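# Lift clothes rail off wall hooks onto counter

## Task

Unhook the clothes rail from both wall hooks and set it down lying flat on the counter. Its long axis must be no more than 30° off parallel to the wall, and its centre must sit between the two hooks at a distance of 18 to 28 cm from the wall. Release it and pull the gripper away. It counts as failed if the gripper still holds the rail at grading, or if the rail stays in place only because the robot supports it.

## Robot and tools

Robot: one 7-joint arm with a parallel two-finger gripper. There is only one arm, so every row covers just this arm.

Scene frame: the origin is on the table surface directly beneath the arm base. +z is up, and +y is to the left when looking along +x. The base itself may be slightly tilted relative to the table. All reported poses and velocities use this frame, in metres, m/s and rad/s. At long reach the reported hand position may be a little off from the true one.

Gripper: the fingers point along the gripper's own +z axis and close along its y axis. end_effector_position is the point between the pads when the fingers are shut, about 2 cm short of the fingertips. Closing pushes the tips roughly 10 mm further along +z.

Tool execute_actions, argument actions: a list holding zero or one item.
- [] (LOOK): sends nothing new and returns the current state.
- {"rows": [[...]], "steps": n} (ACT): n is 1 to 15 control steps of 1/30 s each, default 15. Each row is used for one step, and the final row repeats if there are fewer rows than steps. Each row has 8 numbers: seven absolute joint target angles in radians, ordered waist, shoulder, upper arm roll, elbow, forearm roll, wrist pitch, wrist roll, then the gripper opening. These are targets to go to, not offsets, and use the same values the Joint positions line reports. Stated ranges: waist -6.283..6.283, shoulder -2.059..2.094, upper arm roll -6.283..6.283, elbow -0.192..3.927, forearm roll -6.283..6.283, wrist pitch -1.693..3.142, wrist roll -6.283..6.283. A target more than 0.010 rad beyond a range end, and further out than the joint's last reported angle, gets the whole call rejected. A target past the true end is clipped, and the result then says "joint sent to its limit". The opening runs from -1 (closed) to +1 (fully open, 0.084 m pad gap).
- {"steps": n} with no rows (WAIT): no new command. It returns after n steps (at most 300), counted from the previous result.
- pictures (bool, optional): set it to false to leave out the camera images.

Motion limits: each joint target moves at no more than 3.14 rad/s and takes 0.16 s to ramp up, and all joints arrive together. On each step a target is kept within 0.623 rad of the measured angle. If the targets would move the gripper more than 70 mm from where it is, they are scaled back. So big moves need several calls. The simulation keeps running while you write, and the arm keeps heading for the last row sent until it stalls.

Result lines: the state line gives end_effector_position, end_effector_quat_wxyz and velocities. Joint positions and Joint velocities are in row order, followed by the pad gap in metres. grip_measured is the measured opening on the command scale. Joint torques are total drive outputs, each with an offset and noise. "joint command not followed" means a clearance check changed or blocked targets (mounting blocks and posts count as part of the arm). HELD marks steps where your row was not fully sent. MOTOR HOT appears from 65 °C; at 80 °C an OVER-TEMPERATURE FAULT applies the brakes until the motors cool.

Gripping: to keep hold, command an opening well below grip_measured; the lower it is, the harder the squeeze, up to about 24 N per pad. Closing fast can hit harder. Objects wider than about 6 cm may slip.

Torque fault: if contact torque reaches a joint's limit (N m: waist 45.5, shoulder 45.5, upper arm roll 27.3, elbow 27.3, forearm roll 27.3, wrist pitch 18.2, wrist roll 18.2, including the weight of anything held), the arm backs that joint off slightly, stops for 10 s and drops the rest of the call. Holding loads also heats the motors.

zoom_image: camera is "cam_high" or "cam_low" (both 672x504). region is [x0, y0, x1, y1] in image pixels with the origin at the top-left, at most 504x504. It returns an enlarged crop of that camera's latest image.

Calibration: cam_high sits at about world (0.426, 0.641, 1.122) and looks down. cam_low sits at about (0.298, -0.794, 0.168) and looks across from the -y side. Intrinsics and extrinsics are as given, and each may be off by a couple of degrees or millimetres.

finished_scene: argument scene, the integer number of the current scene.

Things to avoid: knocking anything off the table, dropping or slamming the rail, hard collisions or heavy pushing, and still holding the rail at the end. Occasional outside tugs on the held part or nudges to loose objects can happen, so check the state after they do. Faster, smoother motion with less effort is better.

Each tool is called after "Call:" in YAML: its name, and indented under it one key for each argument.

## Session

Call:
execute_actions:
  actions: []

Scene clock: 0.00 s of 4700.00 s.
end_effector_position=(+0.0318, +0.4303, +0.2285) grip_measured=+1.00 end_effector_quat_wxyz=(-0.038, +0.920, -0.344, -0.187) end_effector_velocity=(+0.000, +0.000, +0.000) end_effector_angular_velocity=(+0.000, +0.000, -0.001)
Joint positions: [ 1.384 -0.3    0.348  0.367  0.363  0.227  1.938  0.084]
Joint velocities: [ 0.     0.    -0.     0.001  0.     0.     0.    -0.   ]
Joint torques (N m, as the arm reports them, + toward a larger angle): no reading
Motor temperatures (°C, as the motors report them): [28 30 27 31 27 30 27]

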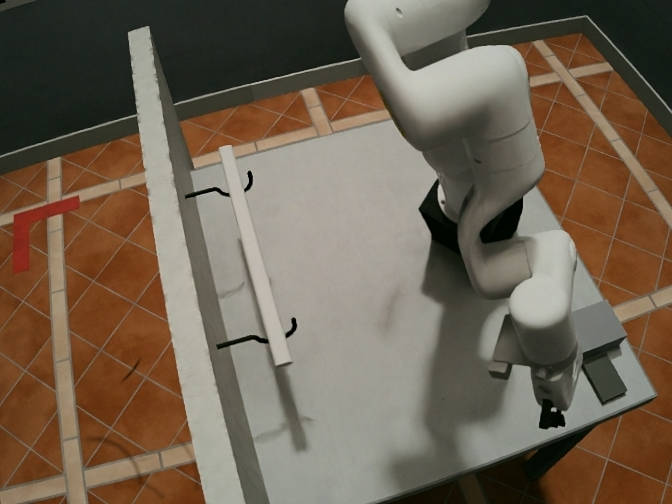

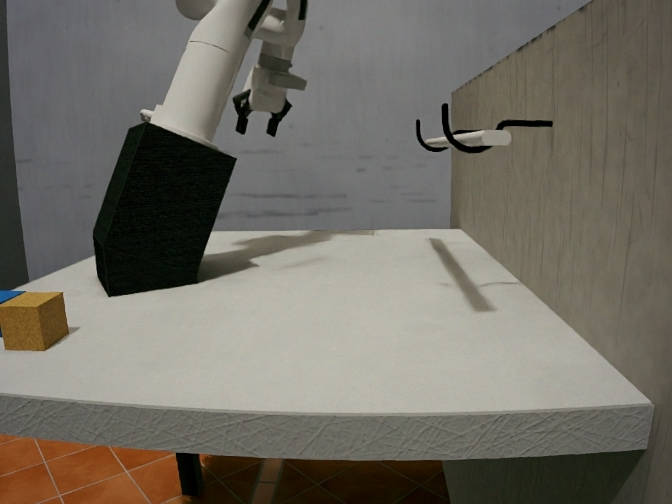

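Call:
execute_actions:
  actions:
    - {"rows":[[0.3,-0.7,-0.065,0.5,0.069,0.9,1.65,0.4]],"steps":15}
  pictures: false

Call:
execute_actions:
  actions:
    - {"steps":30}
  pictures: false

Call:
execute_actions:
  actions:
    - {"rows":[[0.3,-0.52,-0.065,0.7,0.069,0.92,1.65,0.4]],"steps":15}

Scene clock: 4.60 s of 4700.00 s.
end_effector_position=(+0.1985, +0.3899, +0.2335) grip_measured=+0.39 end_effector_quat_wxyz=(-0.016, +0.892, -0.435, -0.120) end_effector_velocity=(+0.365, -0.187, +0.023) end_effector_angular_velocity=(-0.320, -0.188, -0.538)
Joint positions: [ 1.083 -0.462  0.18   0.421  0.244  0.496  1.821  0.061]
Joint velocities: [-0.774 -0.32  -0.329  0.105 -0.235  0.542 -0.229 -0.   ]
Joint torques (N m, as the arm reports them, + toward a larger angle): [  3.71 -10.48   2.76  10.45  -0.29  -1.1   -0.76]
Motor temperatures (°C, as the motors report them): [28 30 28 32 27 30 27]
Steps of this call (steps 1 to 90: nothing new was sent; then 1.10 s passed at rest; steps 91 to 105: all 15 steps of this action). Readings (joint positions):
91: [1.384 -0.300 0.348 0.367 0.363 0.227 1.938]
92: [1.382 -0.301 0.347 0.367 0.362 0.230 1.937]
94: [1.354 -0.319 0.331 0.372 0.347 0.262 1.922]
98: [1.257 -0.378 0.267 0.394 0.305 0.354 1.881]
105: the state above

Scene clock: 5.60 s of 4700.00 s.
end_effector_position=(+0.4023, +0.1103, +0.3041) grip_measured=+0.39 end_effector_quat_wxyz=(+0.053, +0.722, -0.690, +0.015) end_effector_velocity=(-0.003, -0.048, +0.013) end_effector_angular_velocity=(-0.056, +0.014, -0.078)
Joint positions: [ 0.313 -0.696 -0.061  0.499  0.072  0.893  1.653  0.061]
Joint velocities: [-0.121 -0.029 -0.014  0.001 -0.028  0.071 -0.029 -0.   ]
Joint torques (N m, as the arm reports them, + toward a larger angle): [ 1.43 -8.48 -1.79 13.41  0.32 -1.14 -0.35]
Motor temperatures (°C, as the motors report them): [28 30 28 33 27 30 27]
Steps of this call (steps 1 to 30: the robot went on to your last target). Readings (joint positions):
1: [1.057 -0.473 0.169 0.425 0.236 0.513 1.814]
2: [1.031 -0.483 0.159 0.428 0.229 0.531 1.806]
4: [0.977 -0.502 0.139 0.434 0.215 0.564 1.793]
8: [0.867 -0.537 0.103 0.446 0.189 0.623 1.767]
30: the state above

Scene clock: 6.10 s of 4700.00 s.
end_effector_position=(+0.4574, +0.1131, +0.3156) grip_measured=+0.39 end_effector_quat_wxyz=(+0.058, +0.717, -0.694, +0.021) end_effector_velocity=(+0.013, +0.001, +0.004) end_effector_angular_velocity=(-0.001, -0.007, -0.004)
Joint positions: [ 0.3   -0.524 -0.065  0.695  0.069  0.92   1.65   0.061]
Joint velocities: [-0.002  0.03  -0.002  0.042 -0.     0.006  0.001 -0.   ]
Joint torques (N m, as the arm reports them, + toward a larger angle): [ -0.89 -11.81  -3.51  13.48  -0.11  -0.9   -0.25]
Motor temperatures (°C, as the motors report them): [28 30 28 33 27 30 27]
Steps of this call (steps 1 to 15: all 15 steps of this action). Readings (joint positions):
1: [0.310 -0.697 -0.062 0.499 0.071 0.895 1.652]
2: [0.307 -0.696 -0.062 0.501 0.071 0.897 1.651]
4: [0.304 -0.669 -0.063 0.531 0.070 0.903 1.651]
8: [0.302 -0.559 -0.064 0.658 0.069 0.914 1.650]
15: the state above

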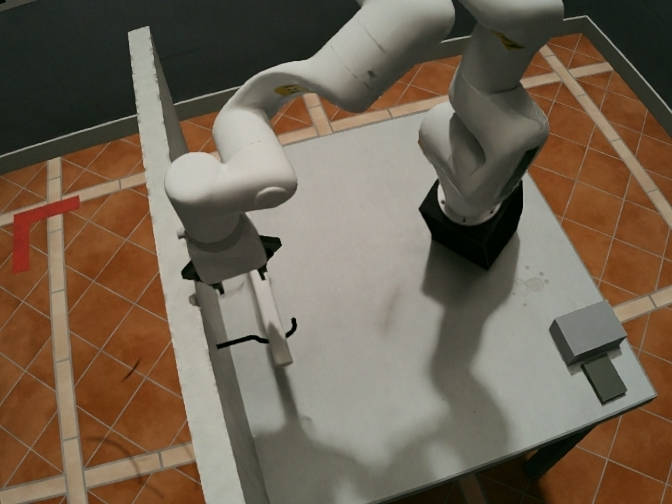

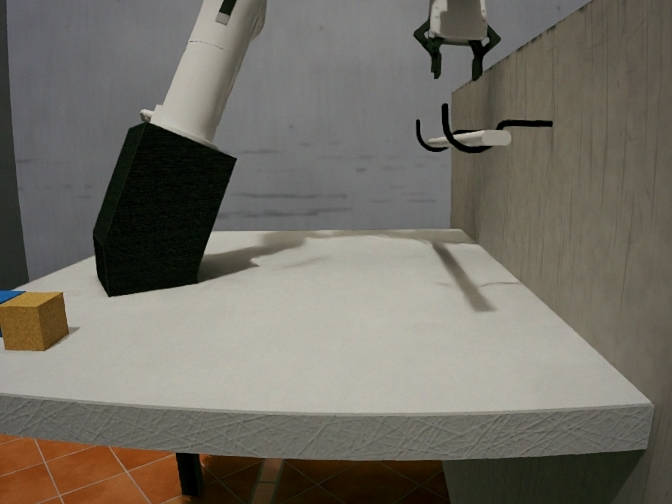

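Call:
execute_actions:
  actions:
    - {"rows":[[0.3,-0.4,-0.065,0.62,0.069,0.72,1.65,0.4]],"steps":12}
  pictures: false

Call:
execute_actions:
  actions:
    - {"rows":[[0.3,-0.2,-0.065,0.57,0.069,0.47,1.65,0.4]],"steps":15}

Call:
zoom_image:
  camera: "cam_low"
  region: [390,40,550,180]

Scene clock: 21.27 s of 4700.00 s.
end_effector_position=(+0.4704, +0.1109, +0.3035) grip_measured=+0.39 end_effector_quat_wxyz=(+0.033, +0.717, -0.694, +0.044) end_effector_velocity=(+0.000, +0.000, -0.000) end_effector_angular_velocity=(+0.000, -0.000, +0.000)
Joint positions: [ 0.3   -0.507 -0.065  0.655  0.069  0.794  1.65   0.061]
Joint velocities: [ 0.     0.     0.    -0.    -0.    -0.001  0.    -0.   ]
Joint torques (N m, as the arm reports them, + toward a larger angle): [ -0.92 -11.58  -3.28  13.34  -0.14  -1.12  -0.28]
Motor temperatures (°C, as the motors report them): [28 31 28 38 27 30 27]
TORQUE FAULT: the external load on joint 2 (shoulder) reached its load limit, and the arm stopped for 10 seconds. The arm's remaining commands of this call were not run. Joint 2 (shoulder) moved back by up to 3 degrees. The arm holds there, with its grip as last carried out, and accepts commands again: back off and push less far. The arm stops again, at the same cost, whenever a joint's load reaches its limit.
The stop began at step 98 of this call (marked STOPPED below). From that step on the arm followed nothing that you had sent. 5 steps, steps kept back included, did not run and will not run. Nothing is kept back now, and the robot has no last target.
Steps of this call (steps 1 to 15: the robot went on to your last target; steps 16 to 90: nothing new was sent; then 1.90 s passed at rest; steps 91 to 97: the first 7 steps of this action; steps 98 to 398: the stop). Readings (joint positions):
91: [0.300 -0.520 -0.065 0.700 0.069 0.920 1.650]
92: [0.300 -0.519 -0.065 0.699 0.069 0.917 1.650]
94: [0.300 -0.503 -0.065 0.690 0.069 0.883 1.650]
98: [0.300 -0.461 -0.065 0.655 0.069 0.797 1.650] STOPPED
398: the state above

Scene clock: 21.30 s of 4700.00 s.
end_effector_position=(+0.4704, +0.1109, +0.3035) grip_measured=+0.39 end_effector_quat_wxyz=(+0.033, +0.717, -0.694, +0.044) end_effector_velocity=(+0.000, -0.000, +0.000) end_effector_angular_velocity=(-0.000, -0.000, +0.000)
Joint positions: [ 0.3   -0.507 -0.065  0.655  0.069  0.794  1.65   0.061]
Joint velocities: [-0.    -0.    -0.    -0.    -0.    -0.    -0.001  0.   ]
Joint torques (N m, as the arm reports them, + toward a larger angle): [ -0.97 -10.95  -3.36  13.4    0.    -1.15  -0.38]
Motor temperatures (°C, as the motors report them): [28 31 28 38 27 30 27]
A stop began in an earlier call of the same reply, so what this call sent did not run. Send another action.
Steps of this call (step 1: nothing new was sent). Readings (joint positions):
1: the state above

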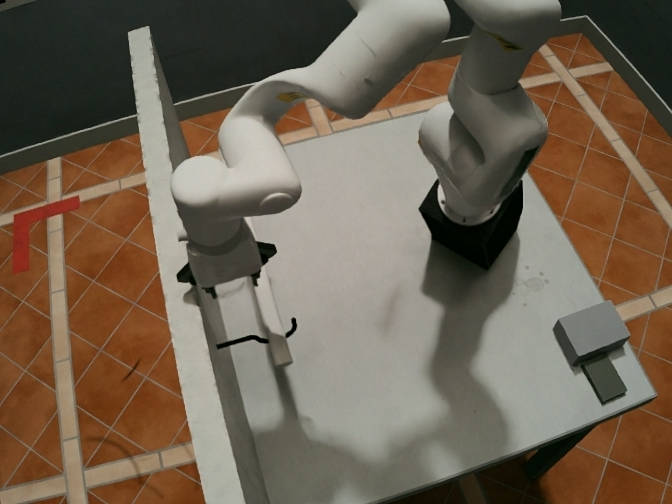

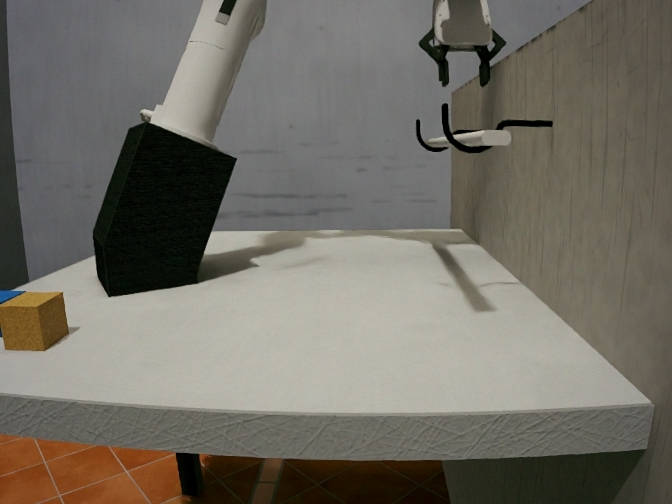

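Region (390, 40, 550, 180) of cam_low's 672x504 image, scaled by 3.150, with more detail than that image has; it fills the top 441 rows of this view, and the rest is white.

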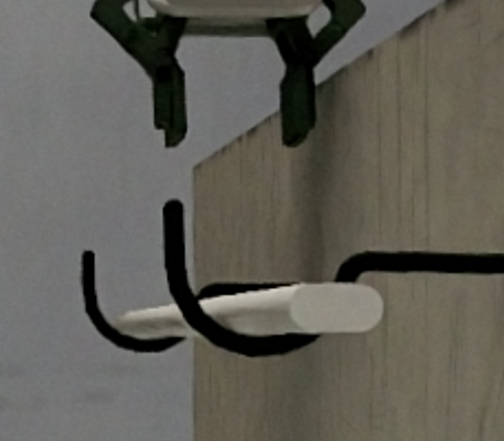

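Call:
execute_actions:
  actions:
    - {"rows":[[0.3,-0.6,-0.065,0.75,0.069,1.05,1.65,0.4]],"steps":12}
  pictures: false

Call:
execute_actions:
  actions:
    - {"rows":[[0.3,-0.45,-0.065,0.58,0.069,0.73,1.65,0.4]],"steps":15}
  pictures: false

Call:
execute_actions:
  actions:
    - {"rows":[[0.3,-0.2,-0.065,0.57,0.069,0.47,1.65,0.4]],"steps":15}

Call:
zoom_image:
  camera: "cam_low"
  region: [390,40,550,180]

Scene clock: 29.17 s of 4700.00 s.
end_effector_position=(+0.4554, +0.1211, +0.3540) grip_measured=+0.39 end_effector_quat_wxyz=(+0.052, +0.720, -0.692, +0.020) end_effector_velocity=(-0.043, -0.003, +0.002) end_effector_angular_velocity=(-0.015, +0.153, -0.011)
Joint positions: [ 0.3   -0.596 -0.065  0.745  0.069  1.032  1.65   0.061]
Joint velocities: [ 0.002 -0.03   0.001  0.01  -0.     0.193  0.001 -0.   ]
Joint torques (N m, as the arm reports them, + toward a larger angle): [-0.4  -9.95 -3.17 13.95 -0.11 -0.85 -0.33]
Motor temperatures (°C, as the motors report them): [28 31 28 39 27 30 27]
Steps of this call (steps 1 to 90: nothing new was sent; then 4.47 s passed at rest; steps 91 to 102: all 12 steps of this action). Readings (joint positions):
91: [0.300 -0.507 -0.065 0.655 0.069 0.794 1.650]
92: [0.300 -0.508 -0.065 0.656 0.069 0.797 1.650]
94: [0.300 -0.518 -0.065 0.665 0.069 0.831 1.650]
98: [0.300 -0.576 -0.065 0.727 0.069 0.978 1.650]
102: the state above

Scene clock: 29.67 s of 4700.00 s.
end_effector_position=(+0.4457, +0.0988, +0.2638) grip_measured=+0.39 end_effector_quat_wxyz=(+0.061, +0.714, -0.697, +0.026) end_effector_velocity=(+0.017, -0.002, -0.009) end_effector_angular_velocity=(+0.003, -0.076, +0.004)
Joint positions: [ 0.3   -0.455 -0.065  0.586  0.069  0.742  1.65   0.061]
Joint velocities: [-0.002  0.027 -0.001 -0.022  0.    -0.124 -0.     0.   ]
Joint torques (N m, as the arm reports them, + toward a larger angle): [ -0.34 -11.65  -3.26  12.38  -0.02  -0.94  -0.3 ]
Motor temperatures (°C, as the motors report them): [28 31 28 39 27 30 27]
Steps of this call (steps 1 to 15: all 15 steps of this action). Readings (joint positions):
1: [0.300 -0.596 -0.065 0.746 0.069 1.037 1.650]
2: [0.300 -0.596 -0.065 0.745 0.069 1.038 1.650]
4: [0.300 -0.585 -0.065 0.733 0.069 1.008 1.650]
8: [0.300 -0.508 -0.065 0.645 0.069 0.857 1.650]
15: the state above

Scene clock: 30.17 s of 4700.00 s.
end_effector_position=(+0.4479, +0.0780, +0.1836) grip_measured=+0.39 end_effector_quat_wxyz=(+0.076, +0.709, -0.700, +0.034) end_effector_velocity=(+0.000, -0.005, -0.015) end_effector_angular_velocity=(-0.006, -0.010, +0.002)
Joint positions: [ 0.301 -0.206 -0.064  0.561  0.069  0.482  1.65   0.06 ]
Joint velocities: [-0.001  0.047  0.    -0.008 -0.    -0.065 -0.002 -0.   ]
Joint torques (N m, as the arm reports them, + toward a larger angle): [ -5.67 -15.16  -7.66  22.65   0.16  -5.99  -0.38]
Motor temperatures (°C, as the motors report them): [28 31 28 40 27 30 27]
Steps of this call (steps 1 to 15: all 15 steps of this action). Readings (joint positions):
1: [0.300 -0.454 -0.065 0.586 0.069 0.738 1.650]
2: [0.300 -0.452 -0.065 0.585 0.069 0.733 1.650]
4: [0.300 -0.424 -0.064 0.580 0.069 0.700 1.650]
8: [0.301 -0.271 -0.063 0.565 0.069 0.553 1.650]
15: the state above

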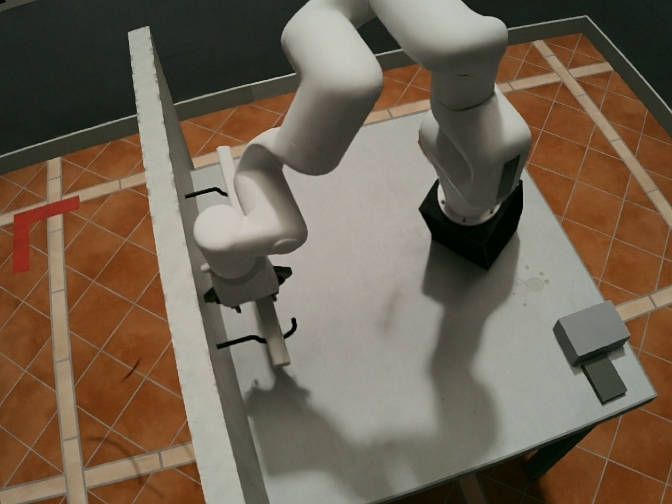

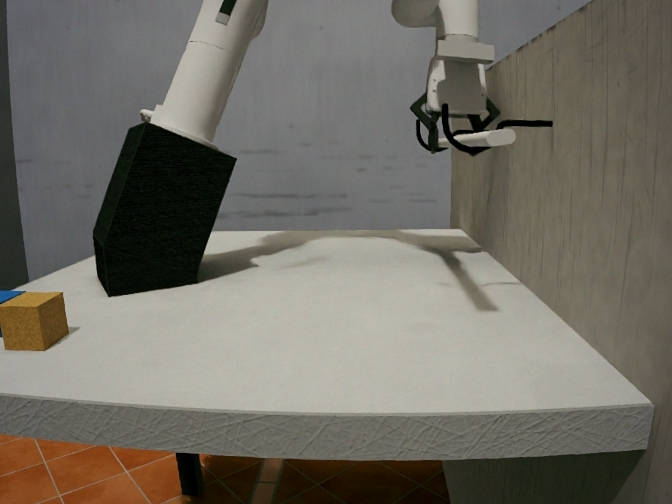

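Region (390, 40, 550, 180) of cam_low's 672x504 image, scaled by 3.150, with more detail than that image has; it fills the top 441 rows of this view, and the rest is white.

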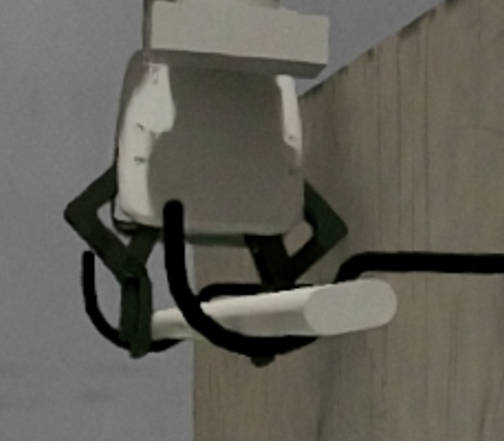

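Straddling. Close and lift.

Call:
execute_actions:
  actions:
    - {"rows":[[0.3,-0.2,-0.065,0.57,0.069,0.47,1.65,-1]],"steps":12}
  pictures: false

Call:
execute_actions:
  actions:
    - {"rows":[[0.3,-0.45,-0.065,0.58,0.069,0.73,1.65,-1]],"steps":15}
  pictures: false

Call:
execute_actions:
  actions:
    - {"rows":[[0.3,-0.6,-0.065,0.75,0.069,1.05,1.65,-1]],"steps":15}
  pictures: false

Scene clock: 39.67 s of 4700.00 s.
end_effector_position=(+0.4460, +0.0757, +0.1820) grip_measured=-0.26 end_effector_quat_wxyz=(+0.079, +0.708, -0.701, +0.033) end_effector_velocity=(-0.008, +0.000, -0.002) end_effector_angular_velocity=(-0.002, +0.025, -0.000)
Joint positions: [ 0.299 -0.202 -0.066  0.56   0.069  0.483  1.65   0.033]
Joint velocities: [ 0.001 -0.002  0.002 -0.005 -0.001  0.022 -0.    -0.015]
Joint torques (N m, as the arm reports them, + toward a larger angle): [ -3.96 -14.28  -6.05  22.95  -0.01  -8.48  -0.4 ]
Motor temperatures (°C, as the motors report them): [28 32 29 49 27 35 27]
Steps of this call (steps 1 to 15: the robot went on to your last target; steps 16 to 100: nothing new was sent; then 5.77 s passed at rest; steps 101 to 112: all 12 steps of this action). Readings (joint positions):
101: [0.300 -0.200 -0.065 0.561 0.069 0.475 1.650]
102: [0.299 -0.200 -0.067 0.564 0.069 0.474 1.650]
104: [0.298 -0.200 -0.068 0.566 0.069 0.474 1.651]
108: [0.299 -0.201 -0.067 0.561 0.069 0.479 1.650]
112: the state above

Scene clock: 40.17 s of 4700.00 s.
end_effector_position=(+0.4461, +0.0977, +0.2590) grip_measured=-0.41 end_effector_quat_wxyz=(+0.061, +0.714, -0.697, +0.028) end_effector_velocity=(-0.012, +0.006, +0.013) end_effector_angular_velocity=(+0.003, +0.030, +0.009)
Joint positions: [ 0.3   -0.443 -0.065  0.58   0.069  0.721  1.65   0.026]
Joint velocities: [ 0.003 -0.051  0.007  0.001 -0.001  0.079  0.001 -0.004]
Joint torques (N m, as the arm reports them, + toward a larger angle): [ -0.91 -12.15  -3.67  13.31  -0.33  -1.1   -0.36]
Motor temperatures (°C, as the motors report them): [28 32 29 49 27 35 27]
Steps of this call (steps 1 to 15: all 15 steps of this action). Readings (joint positions):
1: [0.299 -0.202 -0.066 0.559 0.069 0.484 1.650]
2: [0.299 -0.203 -0.066 0.559 0.069 0.486 1.650]
4: [0.299 -0.228 -0.067 0.558 0.069 0.518 1.650]
8: [0.298 -0.379 -0.068 0.584 0.070 0.647 1.651]
15: the state above

Scene clock: 40.67 s of 4700.00 s.
end_effector_position=(+0.4536, +0.1210, +0.3531) grip_measured=-0.43 end_effector_quat_wxyz=(+0.054, +0.720, -0.691, +0.018) end_effector_velocity=(-0.029, -0.002, +0.004) end_effector_angular_velocity=(-0.007, +0.102, -0.011)
Joint positions: [ 0.3   -0.595 -0.065  0.744  0.069  1.037  1.65   0.025]
Joint velocities: [ 0.002 -0.023 -0.002  0.009  0.002  0.135  0.002 -0.001]
Joint torques (N m, as the arm reports them, + toward a larger angle): [ -0.64 -10.85  -3.24  15.29  -0.19  -1.56  -0.38]
Motor temperatures (°C, as the motors report them): [28 32 29 49 27 35 27]
Steps of this call (steps 1 to 15: all 15 steps of this action). Readings (joint positions):
1: [0.300 -0.445 -0.065 0.580 0.069 0.723 1.650]
2: [0.300 -0.447 -0.065 0.581 0.069 0.728 1.650]
4: [0.300 -0.461 -0.065 0.595 0.069 0.765 1.650]
8: [0.300 -0.538 -0.065 0.682 0.069 0.919 1.650]
15: the state above

Call:
execute_actions:
  actions:
    - {"rows":[[0.3,-0.9,-0.065,0.6,0.069,1.2,1.65,-1]],"steps":15}
  pictures: false

Call:
execute_actions:
  actions:
    - {"rows":[[0.3,-0.8,-0.065,0.25,0.069,0.75,1.65,-1]],"steps":15}

Scene clock: 49.40 s of 4700.00 s.
end_effector_position=(+0.3827, +0.1200, +0.3876) grip_measured=-0.64 end_effector_quat_wxyz=(+0.048, +0.727, -0.685, +0.008) end_effector_velocity=(-0.022, -0.001, +0.000) end_effector_angular_velocity=(+0.003, +0.023, -0.001)
Joint positions: [ 0.3   -0.892 -0.064  0.605  0.069  1.194  1.649  0.016]
Joint velocities: [ 0.001 -0.067  0.002 -0.042  0.002  0.046  0.004  0.003]
Joint torques (N m, as the arm reports them, + toward a larger angle): [-0.72 -5.21 -3.5  14.17 -0.13 -0.41  0.23]
Motor temperatures (°C, as the motors report them): [28 32 28 49 27 34 27]
Steps of this call (steps 1 to 30: the robot went on to your last target; steps 31 to 100: nothing new was sent; then 4.90 s passed at rest; steps 101 to 115: all 15 steps of this action). Readings (joint positions):
101: [0.300 -0.600 -0.065 0.750 0.069 1.050 1.650]
102: [0.300 -0.602 -0.065 0.749 0.069 1.051 1.650]
104: [0.300 -0.631 -0.065 0.733 0.069 1.067 1.650]
108: [0.300 -0.806 -0.065 0.649 0.069 1.151 1.650]
115: the state above

Scene clock: 49.90 s of 4700.00 s.
end_effector_position=(+0.3483, +0.0897, +0.2642) grip_measured=-0.55 end_effector_quat_wxyz=(+0.058, +0.717, -0.695, +0.014) end_effector_velocity=(-0.033, -0.025, -0.083) end_effector_angular_velocity=(-0.014, -0.053, -0.015)
Joint positions: [ 0.3   -0.806 -0.065  0.273  0.069  0.787  1.65   0.02 ]
Joint velocities: [-0.001  0.067 -0.001 -0.26   0.001 -0.375  0.001  0.005]
Joint torques (N m, as the arm reports them, + toward a larger angle): [-1.5  -6.85 -3.57 14.96  0.44 -0.25  0.61]
Motor temperatures (°C, as the motors report them): [28 32 28 48 27 34 27]
Steps of this call (steps 1 to 15: all 15 steps of this action). Readings (joint positions):
1: [0.300 -0.894 -0.064 0.604 0.069 1.196 1.649]
2: [0.300 -0.895 -0.064 0.602 0.069 1.194 1.650]
4: [0.300 -0.891 -0.064 0.580 0.069 1.161 1.650]
8: [0.300 -0.855 -0.064 0.454 0.069 1.009 1.650]
15: the state above

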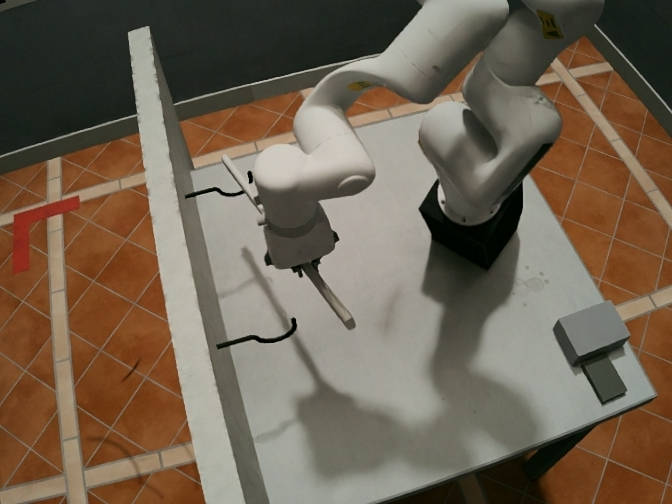

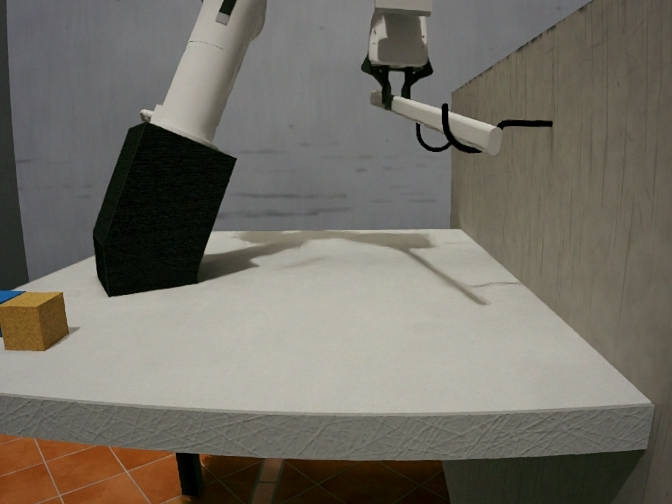

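Call:
execute_actions:
  actions:
    - {"rows":[[0.3,-0.9,-0.065,0.7,0.069,1.3,1.65,-1]],"steps":15}

Scene clock: 53.20 s of 4700.00 s.
end_effector_position=(+0.3854, +0.1208, +0.3923) grip_measured=-0.66 end_effector_quat_wxyz=(+0.049, +0.726, -0.686, +0.007) end_effector_velocity=(+0.029, +0.067, +0.335) end_effector_angular_velocity=(+0.049, -0.062, +0.084)
Joint positions: [ 0.3   -0.883 -0.065  0.625  0.069  1.208  1.65   0.015]
Joint velocities: [ 0.002 -0.196  0.006  0.834  0.001  0.952 -0.001 -0.005]
Joint torques (N m, as the arm reports them, + toward a larger angle): [ 0.01 -5.57 -2.72 12.13 -0.05 -0.97  0.14]
Motor temperatures (°C, as the motors report them): [28 31 28 47 27 33 27]
Steps of this call (steps 1 to 30: the robot went on to your last target; steps 31 to 84: nothing new was sent; steps 85 to 99: all 15 steps of this action). Readings (joint positions):
85: [0.300 -0.800 -0.065 0.250 0.069 0.750 1.650]
86: [0.300 -0.800 -0.065 0.251 0.069 0.753 1.650]
88: [0.299 -0.805 -0.066 0.273 0.068 0.788 1.650]
92: [0.299 -0.834 -0.066 0.404 0.069 0.940 1.651]
99: the state above

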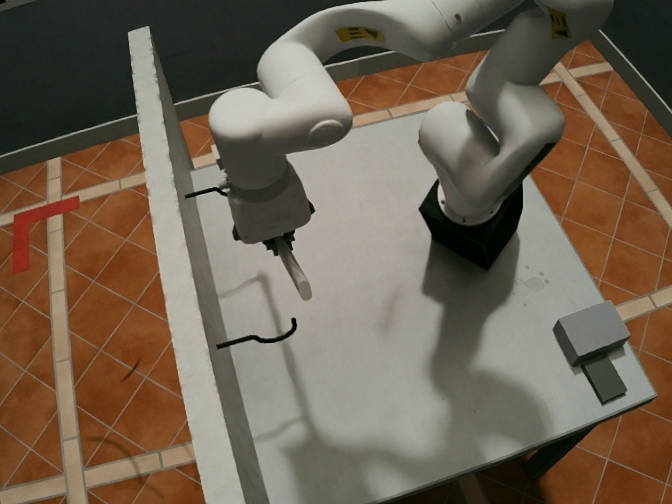

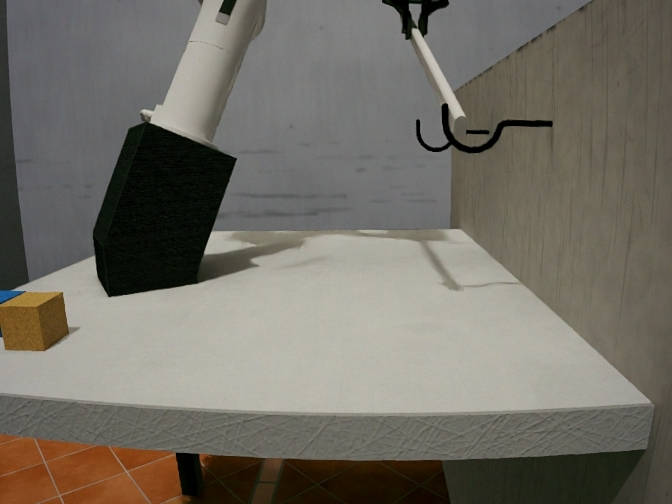

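Call:
execute_actions:
  actions:
    - {"rows":[[0.3,-1.1,-0.065,0.85,0.069,1.65,1.65,-1]],"steps":15}
  pictures: false

Call:
execute_actions:
  actions:
    - {"rows":[[0.3,-1.3,-0.065,0.6,0.069,1.6,1.65,-1]],"steps":15}

Scene clock: 57.50 s of 4700.00 s.
end_effector_position=(+0.3260, +0.1321, +0.5134) grip_measured=-0.67 end_effector_quat_wxyz=(+0.045, +0.739, -0.672, +0.000) end_effector_velocity=(-0.038, -0.003, +0.015) end_effector_angular_velocity=(-0.013, +0.071, +0.015)
Joint positions: [ 0.3   -1.092 -0.065  0.843  0.069  1.634  1.65   0.015]
Joint velocities: [ 0.003 -0.052  0.004  0.028 -0.002  0.15  -0.006 -0.   ]
Joint torques (N m, as the arm reports them, + toward a larger angle): [ 1.56 -2.58 -2.45 15.19 -0.33 -0.59 -0.38]
Motor temperatures (°C, as the motors report them): [28 31 28 47 27 33 27]
Steps of this call (steps 1 to 30: the robot went on to your last target; steps 31 to 100: nothing new was sent; then 0.47 s passed at rest; steps 101 to 115: all 15 steps of this action). Readings (joint positions):
101: [0.300 -0.900 -0.065 0.700 0.069 1.300 1.650]
102: [0.300 -0.901 -0.065 0.701 0.069 1.303 1.650]
104: [0.300 -0.916 -0.065 0.711 0.069 1.336 1.650]
108: [0.300 -1.008 -0.065 0.783 0.069 1.487 1.650]
115: the state above

Scene clock: 58.00 s of 4700.00 s.
end_effector_position=(+0.2813, +0.1196, +0.4657) grip_measured=-0.67 end_effector_quat_wxyz=(+0.043, +0.742, -0.670, -0.004) end_effector_velocity=(-0.007, -0.003, -0.012) end_effector_angular_velocity=(-0.002, -0.004, +0.002)
Joint positions: [ 0.3   -1.295 -0.065  0.607  0.069  1.601  1.65   0.015]
Joint velocities: [-0.    -0.043  0.001 -0.053 -0.004 -0.013  0.001  0.   ]
Joint torques (N m, as the arm reports them, + toward a larger angle): [ 2.46  0.06 -1.77 16.33  0.02 -1.27 -0.3 ]
Motor temperatures (°C, as the motors report them): [28 31 28 47 27 33 27]
Steps of this call (steps 1 to 15: all 15 steps of this action). Readings (joint positions):
1: [0.300 -1.094 -0.065 0.844 0.069 1.639 1.650]
2: [0.300 -1.096 -0.065 0.843 0.070 1.641 1.650]
4: [0.300 -1.122 -0.065 0.814 0.069 1.637 1.650]
8: [0.300 -1.247 -0.065 0.663 0.069 1.614 1.650]
15: the state above

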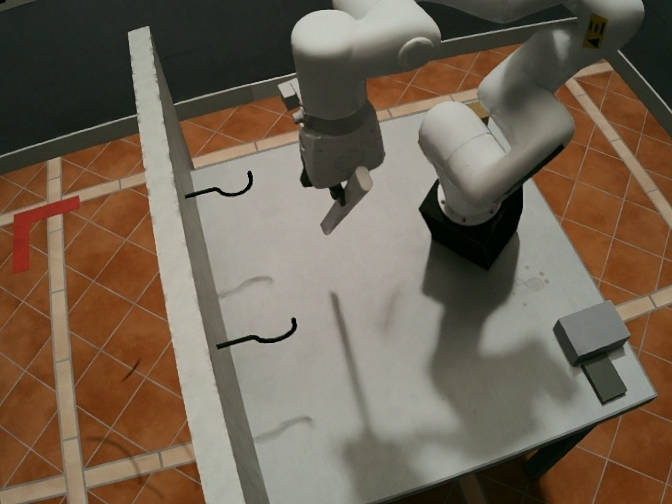

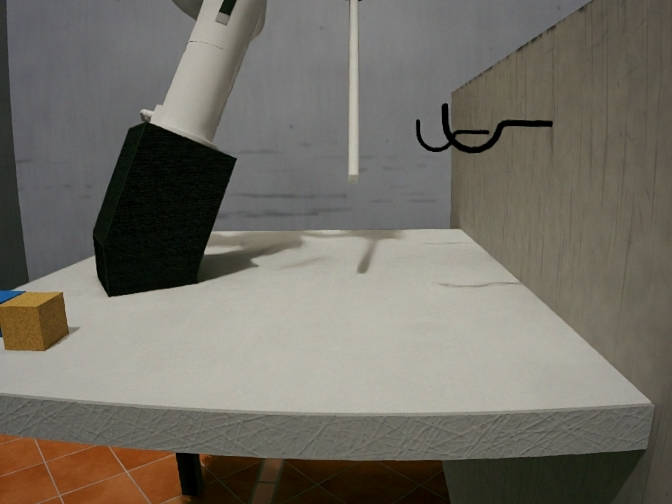

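Call:
execute_actions:
  actions:
    - {"rows":[[-0.1,-1.2,-0.065,0.6,0.069,1.5,1.25,-1]],"steps":15}
  pictures: false

Call:
execute_actions:
  actions:
    - {"rows":[[-0.45,-1.1,-0.065,0.6,0.069,1.4,0.9,-1]],"steps":15}
  pictures: false

Call:
execute_actions:
  actions:
    - {"rows":[[-0.45,-0.9,-0.065,0.6,0.069,1.2,0.9,-1]],"steps":15}

Scene clock: 71.07 s of 4700.00 s.
end_effector_position=(+0.3122, +0.0433, +0.4670) grip_measured=-0.67 end_effector_quat_wxyz=(+0.070, +0.744, -0.663, +0.053) end_effector_velocity=(+0.008, -0.026, +0.006) end_effector_angular_velocity=(-0.043, -0.018, +0.030)
Joint positions: [-0.086 -1.203 -0.065  0.6    0.069  1.504  1.265  0.015]
Joint velocities: [-0.127  0.027  0.005  0.005  0.003 -0.037 -0.146  0.   ]
Joint torques (N m, as the arm reports them, + toward a larger angle): [ 3.51 -0.79 -4.07 15.46 -0.84 -1.35 -0.2 ]
Motor temperatures (°C, as the motors report them): [28 31 28 47 27 32 27]
Steps of this call (steps 1 to 15: the robot went on to your last target; steps 16 to 90: nothing new was sent; then 9.57 s passed at rest; steps 91 to 105: all 15 steps of this action). Readings (joint positions):
91: [0.300 -1.300 -0.065 0.600 0.069 1.600 1.650]
92: [0.298 -1.300 -0.065 0.600 0.069 1.599 1.647]
94: [0.267 -1.292 -0.065 0.600 0.070 1.591 1.614]
98: [0.063 -1.241 -0.064 0.600 0.069 1.541 1.414]
105: the state above

Scene clock: 71.57 s of 4700.00 s.
end_effector_position=(+0.3141, -0.0425, +0.4798) grip_measured=-0.67 end_effector_quat_wxyz=(+0.113, +0.741, -0.655, +0.093) end_effector_velocity=(-0.002, -0.025, +0.008) end_effector_angular_velocity=(-0.041, +0.001, +0.024)
Joint positions: [-0.438 -1.103 -0.065  0.6    0.069  1.404  0.912  0.015]
Joint velocities: [-0.105  0.025  0.005  0.005  0.003 -0.033 -0.122 -0.   ]
Joint torques (N m, as the arm reports them, + toward a larger angle): [ 3.25 -0.32 -5.6  15.24 -0.65 -1.38 -0.42]
Motor temperatures (°C, as the motors report them): [28 31 28 47 27 32 27]
Steps of this call (steps 1 to 15: all 15 steps of this action). Readings (joint positions):
1: [-0.089 -1.203 -0.065 0.600 0.069 1.503 1.261]
2: [-0.094 -1.202 -0.065 0.600 0.069 1.501 1.255]
4: [-0.128 -1.192 -0.064 0.600 0.070 1.491 1.218]
8: [-0.318 -1.138 -0.065 0.600 0.069 1.438 1.033]
15: the state above

Scene clock: 72.07 s of 4700.00 s.
end_effector_position=(+0.3505, -0.0860, +0.4521) grip_measured=-0.67 end_effector_quat_wxyz=(+0.120, +0.733, -0.662, +0.098) end_effector_velocity=(+0.008, -0.009, -0.004) end_effector_angular_velocity=(-0.009, -0.009, -0.003)
Joint positions: [-0.45  -0.905 -0.065  0.601  0.069  1.204  0.9    0.015]
Joint velocities: [-0.003  0.033  0.     0.001 -0.    -0.043  0.     0.   ]
Joint torques (N m, as the arm reports them, + toward a larger angle): [ 0.68 -3.76 -6.29 15.51 -0.8  -1.48 -0.25]
Motor temperatures (°C, as the motors report them): [28 31 28 47 27 32 27]
Steps of this call (steps 1 to 15: all 15 steps of this action). Readings (joint positions):
1: [-0.441 -1.103 -0.065 0.600 0.069 1.403 0.909]
2: [-0.443 -1.100 -0.065 0.600 0.069 1.400 0.906]
4: [-0.446 -1.071 -0.065 0.602 0.069 1.366 0.903]
8: [-0.448 -0.943 -0.065 0.598 0.069 1.247 0.901]
15: the state above

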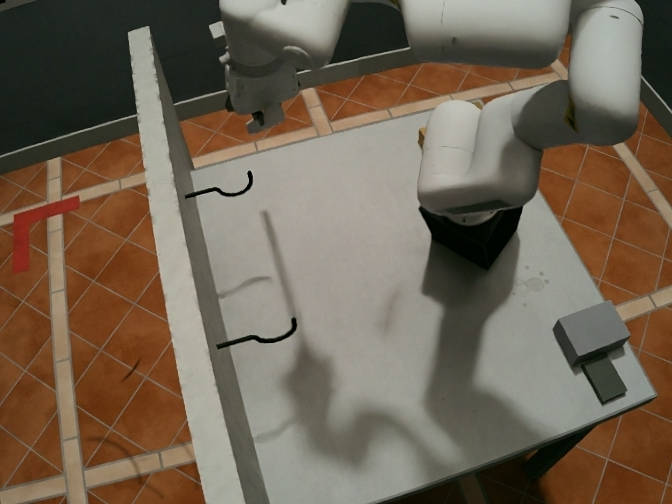

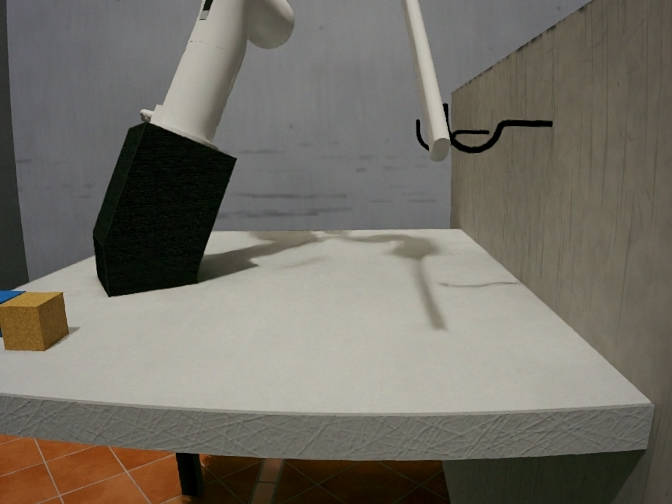

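Call:
execute_actions:
  actions:
    - {"rows":[[-0.1,-1.2,-0.065,0.6,0.069,1.5,1.25,-1]],"steps":15}
  pictures: false

Call:
execute_actions:
  actions:
    - {"rows":[[-0.1,-1.05,-0.065,0.42,0.069,1.17,1.25,-1]],"steps":15}

Scene clock: 81.73 s of 4700.00 s.
end_effector_position=(+0.3170, +0.0348, +0.4670) grip_measured=-0.67 end_effector_quat_wxyz=(+0.073, +0.744, -0.662, +0.059) end_effector_velocity=(-0.044, +0.050, -0.005) end_effector_angular_velocity=(+0.078, +0.062, -0.035)
Joint positions: [-0.118 -1.185 -0.065  0.601  0.069  1.483  1.23   0.015]
Joint velocities: [ 0.181 -0.137 -0.009 -0.024 -0.005  0.172  0.203 -0.   ]
Joint torques (N m, as the arm reports them, + toward a larger angle): [ 0.03  1.32 -4.14 15.1  -0.92 -1.44 -0.22]
Motor temperatures (°C, as the motors report them): [28 31 28 48 27 32 27]
Steps of this call (steps 1 to 15: the robot went on to your last target; steps 16 to 90: nothing new was sent; then 6.17 s passed at rest; steps 91 to 105: all 15 steps of this action). Readings (joint positions):
91: [-0.450 -0.900 -0.065 0.600 0.069 1.200 0.900]
92: [-0.448 -0.901 -0.065 0.600 0.069 1.202 0.903]
94: [-0.417 -0.926 -0.067 0.598 0.068 1.230 0.936]
98: [-0.279 -1.047 -0.064 0.601 0.069 1.346 1.070]
105: the state above

Scene clock: 82.23 s of 4700.00 s.
end_effector_position=(+0.3427, +0.0077, +0.3867) grip_measured=-0.67 end_effector_quat_wxyz=(+0.076, +0.734, -0.672, +0.059) end_effector_velocity=(+0.021, -0.007, -0.008) end_effector_angular_velocity=(-0.018, -0.068, +0.010)
Joint positions: [-0.1   -1.055 -0.065  0.427  0.069  1.182  1.25   0.015]
Joint velocities: [ 0.003  0.028  0.001 -0.026  0.    -0.124  0.002 -0.   ]
Joint torques (N m, as the arm reports them, + toward a larger angle): [ 0.99 -3.27 -3.87 15.11 -0.57 -0.79 -0.36]
Motor temperatures (°C, as the motors report them): [28 30 28 48 27 32 27]
Steps of this call (steps 1 to 15: all 15 steps of this action). Readings (joint positions):
1: [-0.113 -1.189 -0.066 0.600 0.069 1.488 1.236]
2: [-0.110 -1.191 -0.066 0.599 0.069 1.489 1.240]
4: [-0.106 -1.182 -0.066 0.584 0.069 1.459 1.244]
8: [-0.103 -1.105 -0.065 0.489 0.069 1.298 1.247]
15: the state above

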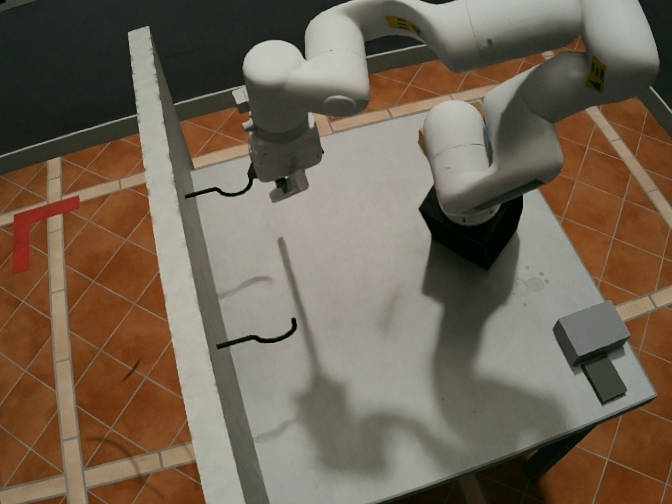

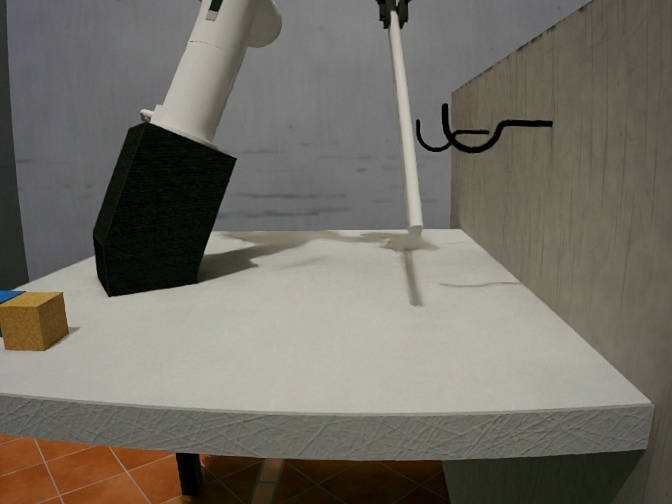

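Call:
execute_actions:
  actions:
    - {"rows":[[0.2,-0.95,-0.065,0.35,0.069,1.0,1.55,-1]],"steps":15}
  pictures: false

Call:
execute_actions:
  actions:
    - {"rows":[[0.5,-0.75,-0.065,0.22,0.069,0.67,1.85,-1]],"steps":15}

Scene clock: 87.87 s of 4700.00 s.
end_effector_position=(+0.3524, +0.0720, +0.3238) grip_measured=-0.67 end_effector_quat_wxyz=(+0.056, +0.725, -0.686, +0.025) end_effector_velocity=(+0.008, +0.020, -0.008) end_effector_angular_velocity=(+0.023, -0.026, -0.025)
Joint positions: [ 0.191 -0.953 -0.065  0.353  0.069  1.005  1.54   0.015]
Joint velocities: [ 0.079  0.02  -0.007 -0.006 -0.002 -0.059  0.095 -0.   ]
Joint torques (N m, as the arm reports them, + toward a larger angle): [-0.47 -4.84 -2.39 14.64 -0.38 -1.17 -0.14]
Motor temperatures (°C, as the motors report them): [28 30 28 48 27 32 27]
Steps of this call (steps 1 to 30: the robot went on to your last target; steps 31 to 100: nothing new was sent; then 1.80 s passed at rest; steps 101 to 115: all 15 steps of this action). Readings (joint positions):
101: [-0.100 -1.050 -0.065 0.420 0.069 1.170 1.250]
102: [-0.098 -1.049 -0.065 0.420 0.069 1.169 1.253]
104: [-0.067 -1.040 -0.066 0.414 0.068 1.149 1.286]
108: [0.095 -0.985 -0.065 0.374 0.069 1.060 1.443]
115: the state above

Scene clock: 88.37 s of 4700.00 s.
end_effector_position=(+0.3258, +0.1377, +0.2343) grip_measured=-0.67 end_effector_quat_wxyz=(+0.051, +0.711, -0.701, -0.008) end_effector_velocity=(+0.003, +0.034, -0.020) end_effector_angular_velocity=(+0.044, -0.051, -0.046)
Joint positions: [ 0.487 -0.758 -0.065  0.225  0.069  0.686  1.836  0.015]
Joint velocities: [ 0.123  0.07  -0.013 -0.023  0.001 -0.163  0.144 -0.   ]
Joint torques (N m, as the arm reports them, + toward a larger angle): [-0.19 -6.99 -1.01 13.02  0.07 -1.11 -0.2 ]
Motor temperatures (°C, as the motors report them): [28 30 28 48 27 32 27]
Steps of this call (steps 1 to 15: all 15 steps of this action). Readings (joint positions):
1: [0.193 -0.953 -0.065 0.353 0.069 1.004 1.543]
2: [0.196 -0.951 -0.065 0.351 0.069 1.000 1.547]
4: [0.226 -0.933 -0.067 0.341 0.068 0.964 1.580]
8: [0.359 -0.844 -0.065 0.282 0.069 0.824 1.709]
15: the state above

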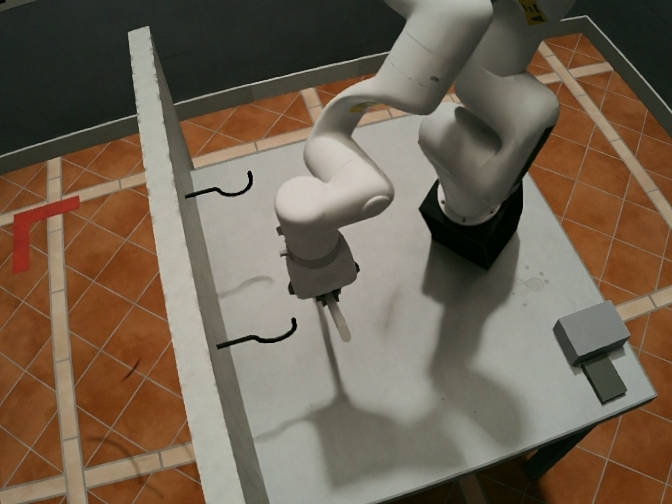

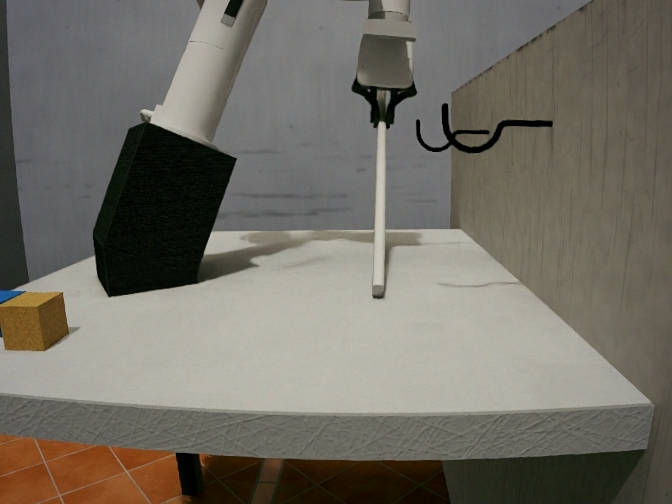

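Call:
execute_actions:
  actions:
    - {"rows":[[0.5,-0.45,-0.065,0.0,0.069,0.15,1.85,-1]],"steps":15}
  pictures: false

Call:
execute_actions:
  actions:
    - {"rows":[[0.5,0.0,-0.065,0.1,0.069,-0.2,1.85,-1]],"steps":15}
  pictures: false

Call:
execute_actions:
  actions:
    - {"rows":[[0.5,0.3,-0.065,0.2,0.069,-0.4,1.85,-1]],"steps":15}

Scene clock: 93.00 s of 4700.00 s.
end_effector_position=(+0.2712, +0.0996, +0.1458) grip_measured=-0.67 end_effector_quat_wxyz=(+0.063, +0.704, -0.708, +0.011) end_effector_velocity=(-0.007, -0.015, -0.027) end_effector_angular_velocity=(+0.001, -0.110, +0.007)
Joint positions: [ 0.5   -0.467 -0.065  0.011  0.069  0.186  1.85   0.015]
Joint velocities: [ 0.001  0.171  0.001 -0.094  0.001 -0.369  0.    -0.   ]
Joint torques (N m, as the arm reports them, + toward a larger angle): [ 0.3  -9.3  -1.21  9.01  0.01 -1.04 -0.41]
Motor temperatures (°C, as the motors report them): [28 30 28 46 27 32 27]
Steps of this call (steps 1 to 30: the robot went on to your last target; steps 31 to 100: nothing new was sent; then 0.80 s passed at rest; steps 101 to 115: all 15 steps of this action). Readings (joint positions):
101: [0.500 -0.750 -0.065 0.220 0.069 0.670 1.850]
102: [0.500 -0.749 -0.065 0.219 0.069 0.667 1.850]
104: [0.500 -0.732 -0.065 0.208 0.069 0.633 1.850]
108: [0.500 -0.619 -0.065 0.124 0.069 0.442 1.850]
115: the state above

Scene clock: 93.50 s of 4700.00 s.
end_effector_position=(+0.2789, +0.0803, +0.0896) grip_measured=-0.67 end_effector_quat_wxyz=(+0.072, +0.704, -0.705, +0.037) end_effector_velocity=(+0.013, -0.004, -0.018) end_effector_angular_velocity=(-0.006, -0.045, +0.005)
Joint positions: [ 0.5   -0.017 -0.065  0.096  0.069 -0.185  1.85   0.015]
Joint velocities: [-0.002  0.149 -0.002  0.043  0.001 -0.147  0.001 -0.   ]
Joint torques (N m, as the arm reports them, + toward a larger angle): [ -0.14 -10.72  -2.03   2.4    0.08  -1.    -0.43]
Motor temperatures (°C, as the motors report them): [28 30 28 46 27 32 27]
Steps of this call (steps 1 to 15: all 15 steps of this action). Readings (joint positions):
1: [0.500 -0.463 -0.065 0.008 0.069 0.175 1.850]
2: [0.500 -0.458 -0.065 0.008 0.069 0.166 1.850]
4: [0.500 -0.423 -0.065 0.012 0.069 0.131 1.850]
8: [0.500 -0.199 -0.065 0.060 0.069 -0.045 1.850]
15: the state above

Scene clock: 94.00 s of 4700.00 s.
end_effector_position=(+0.2820, +0.0670, +0.0437) grip_measured=-0.67 end_effector_quat_wxyz=(+0.078, +0.709, -0.699, +0.051) end_effector_velocity=(+0.005, -0.003, -0.011) end_effector_angular_velocity=(-0.003, -0.019, +0.003)
Joint positions: [ 0.5    0.291 -0.065  0.197  0.069 -0.394  1.85   0.015]
Joint velocities: [-0.001  0.071 -0.002  0.029  0.    -0.059  0.001  0.   ]
Joint torques (N m, as the arm reports them, + toward a larger angle): [ -0.63 -11.45  -2.84  -0.32   0.38  -0.89  -0.46]
Motor temperatures (°C, as the motors report them): [28 31 28 46 27 32 27]
Steps of this call (steps 1 to 15: all 15 steps of this action). Readings (joint positions):
1: [0.500 -0.013 -0.065 0.097 0.069 -0.190 1.850]
2: [0.500 -0.008 -0.065 0.098 0.069 -0.194 1.850]
4: [0.500 0.026 -0.065 0.110 0.069 -0.221 1.850]
8: [0.500 0.206 -0.065 0.170 0.069 -0.336 1.850]
15: the state above

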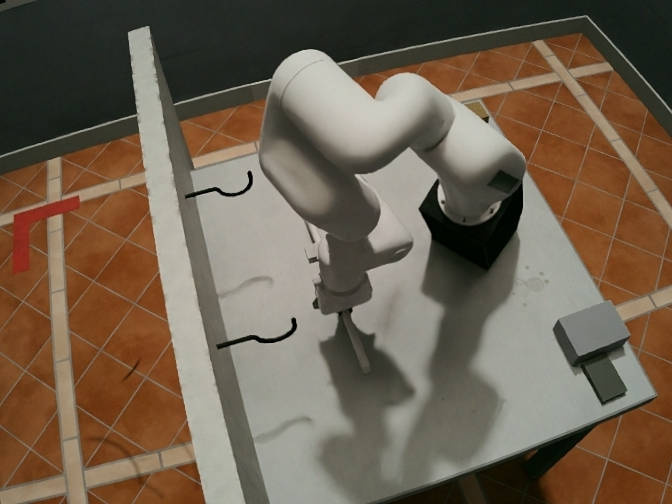

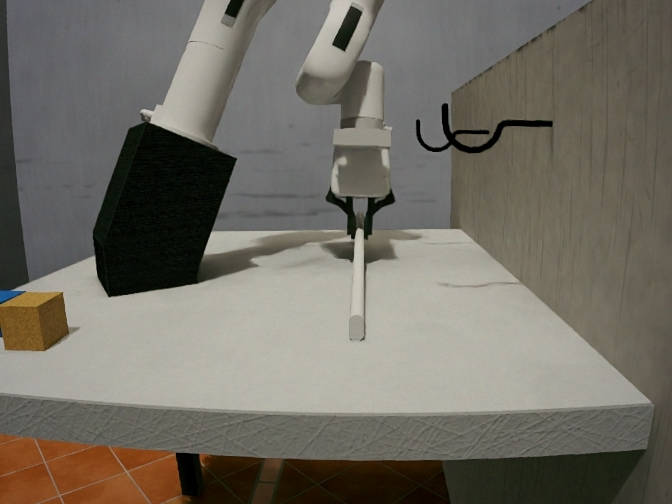

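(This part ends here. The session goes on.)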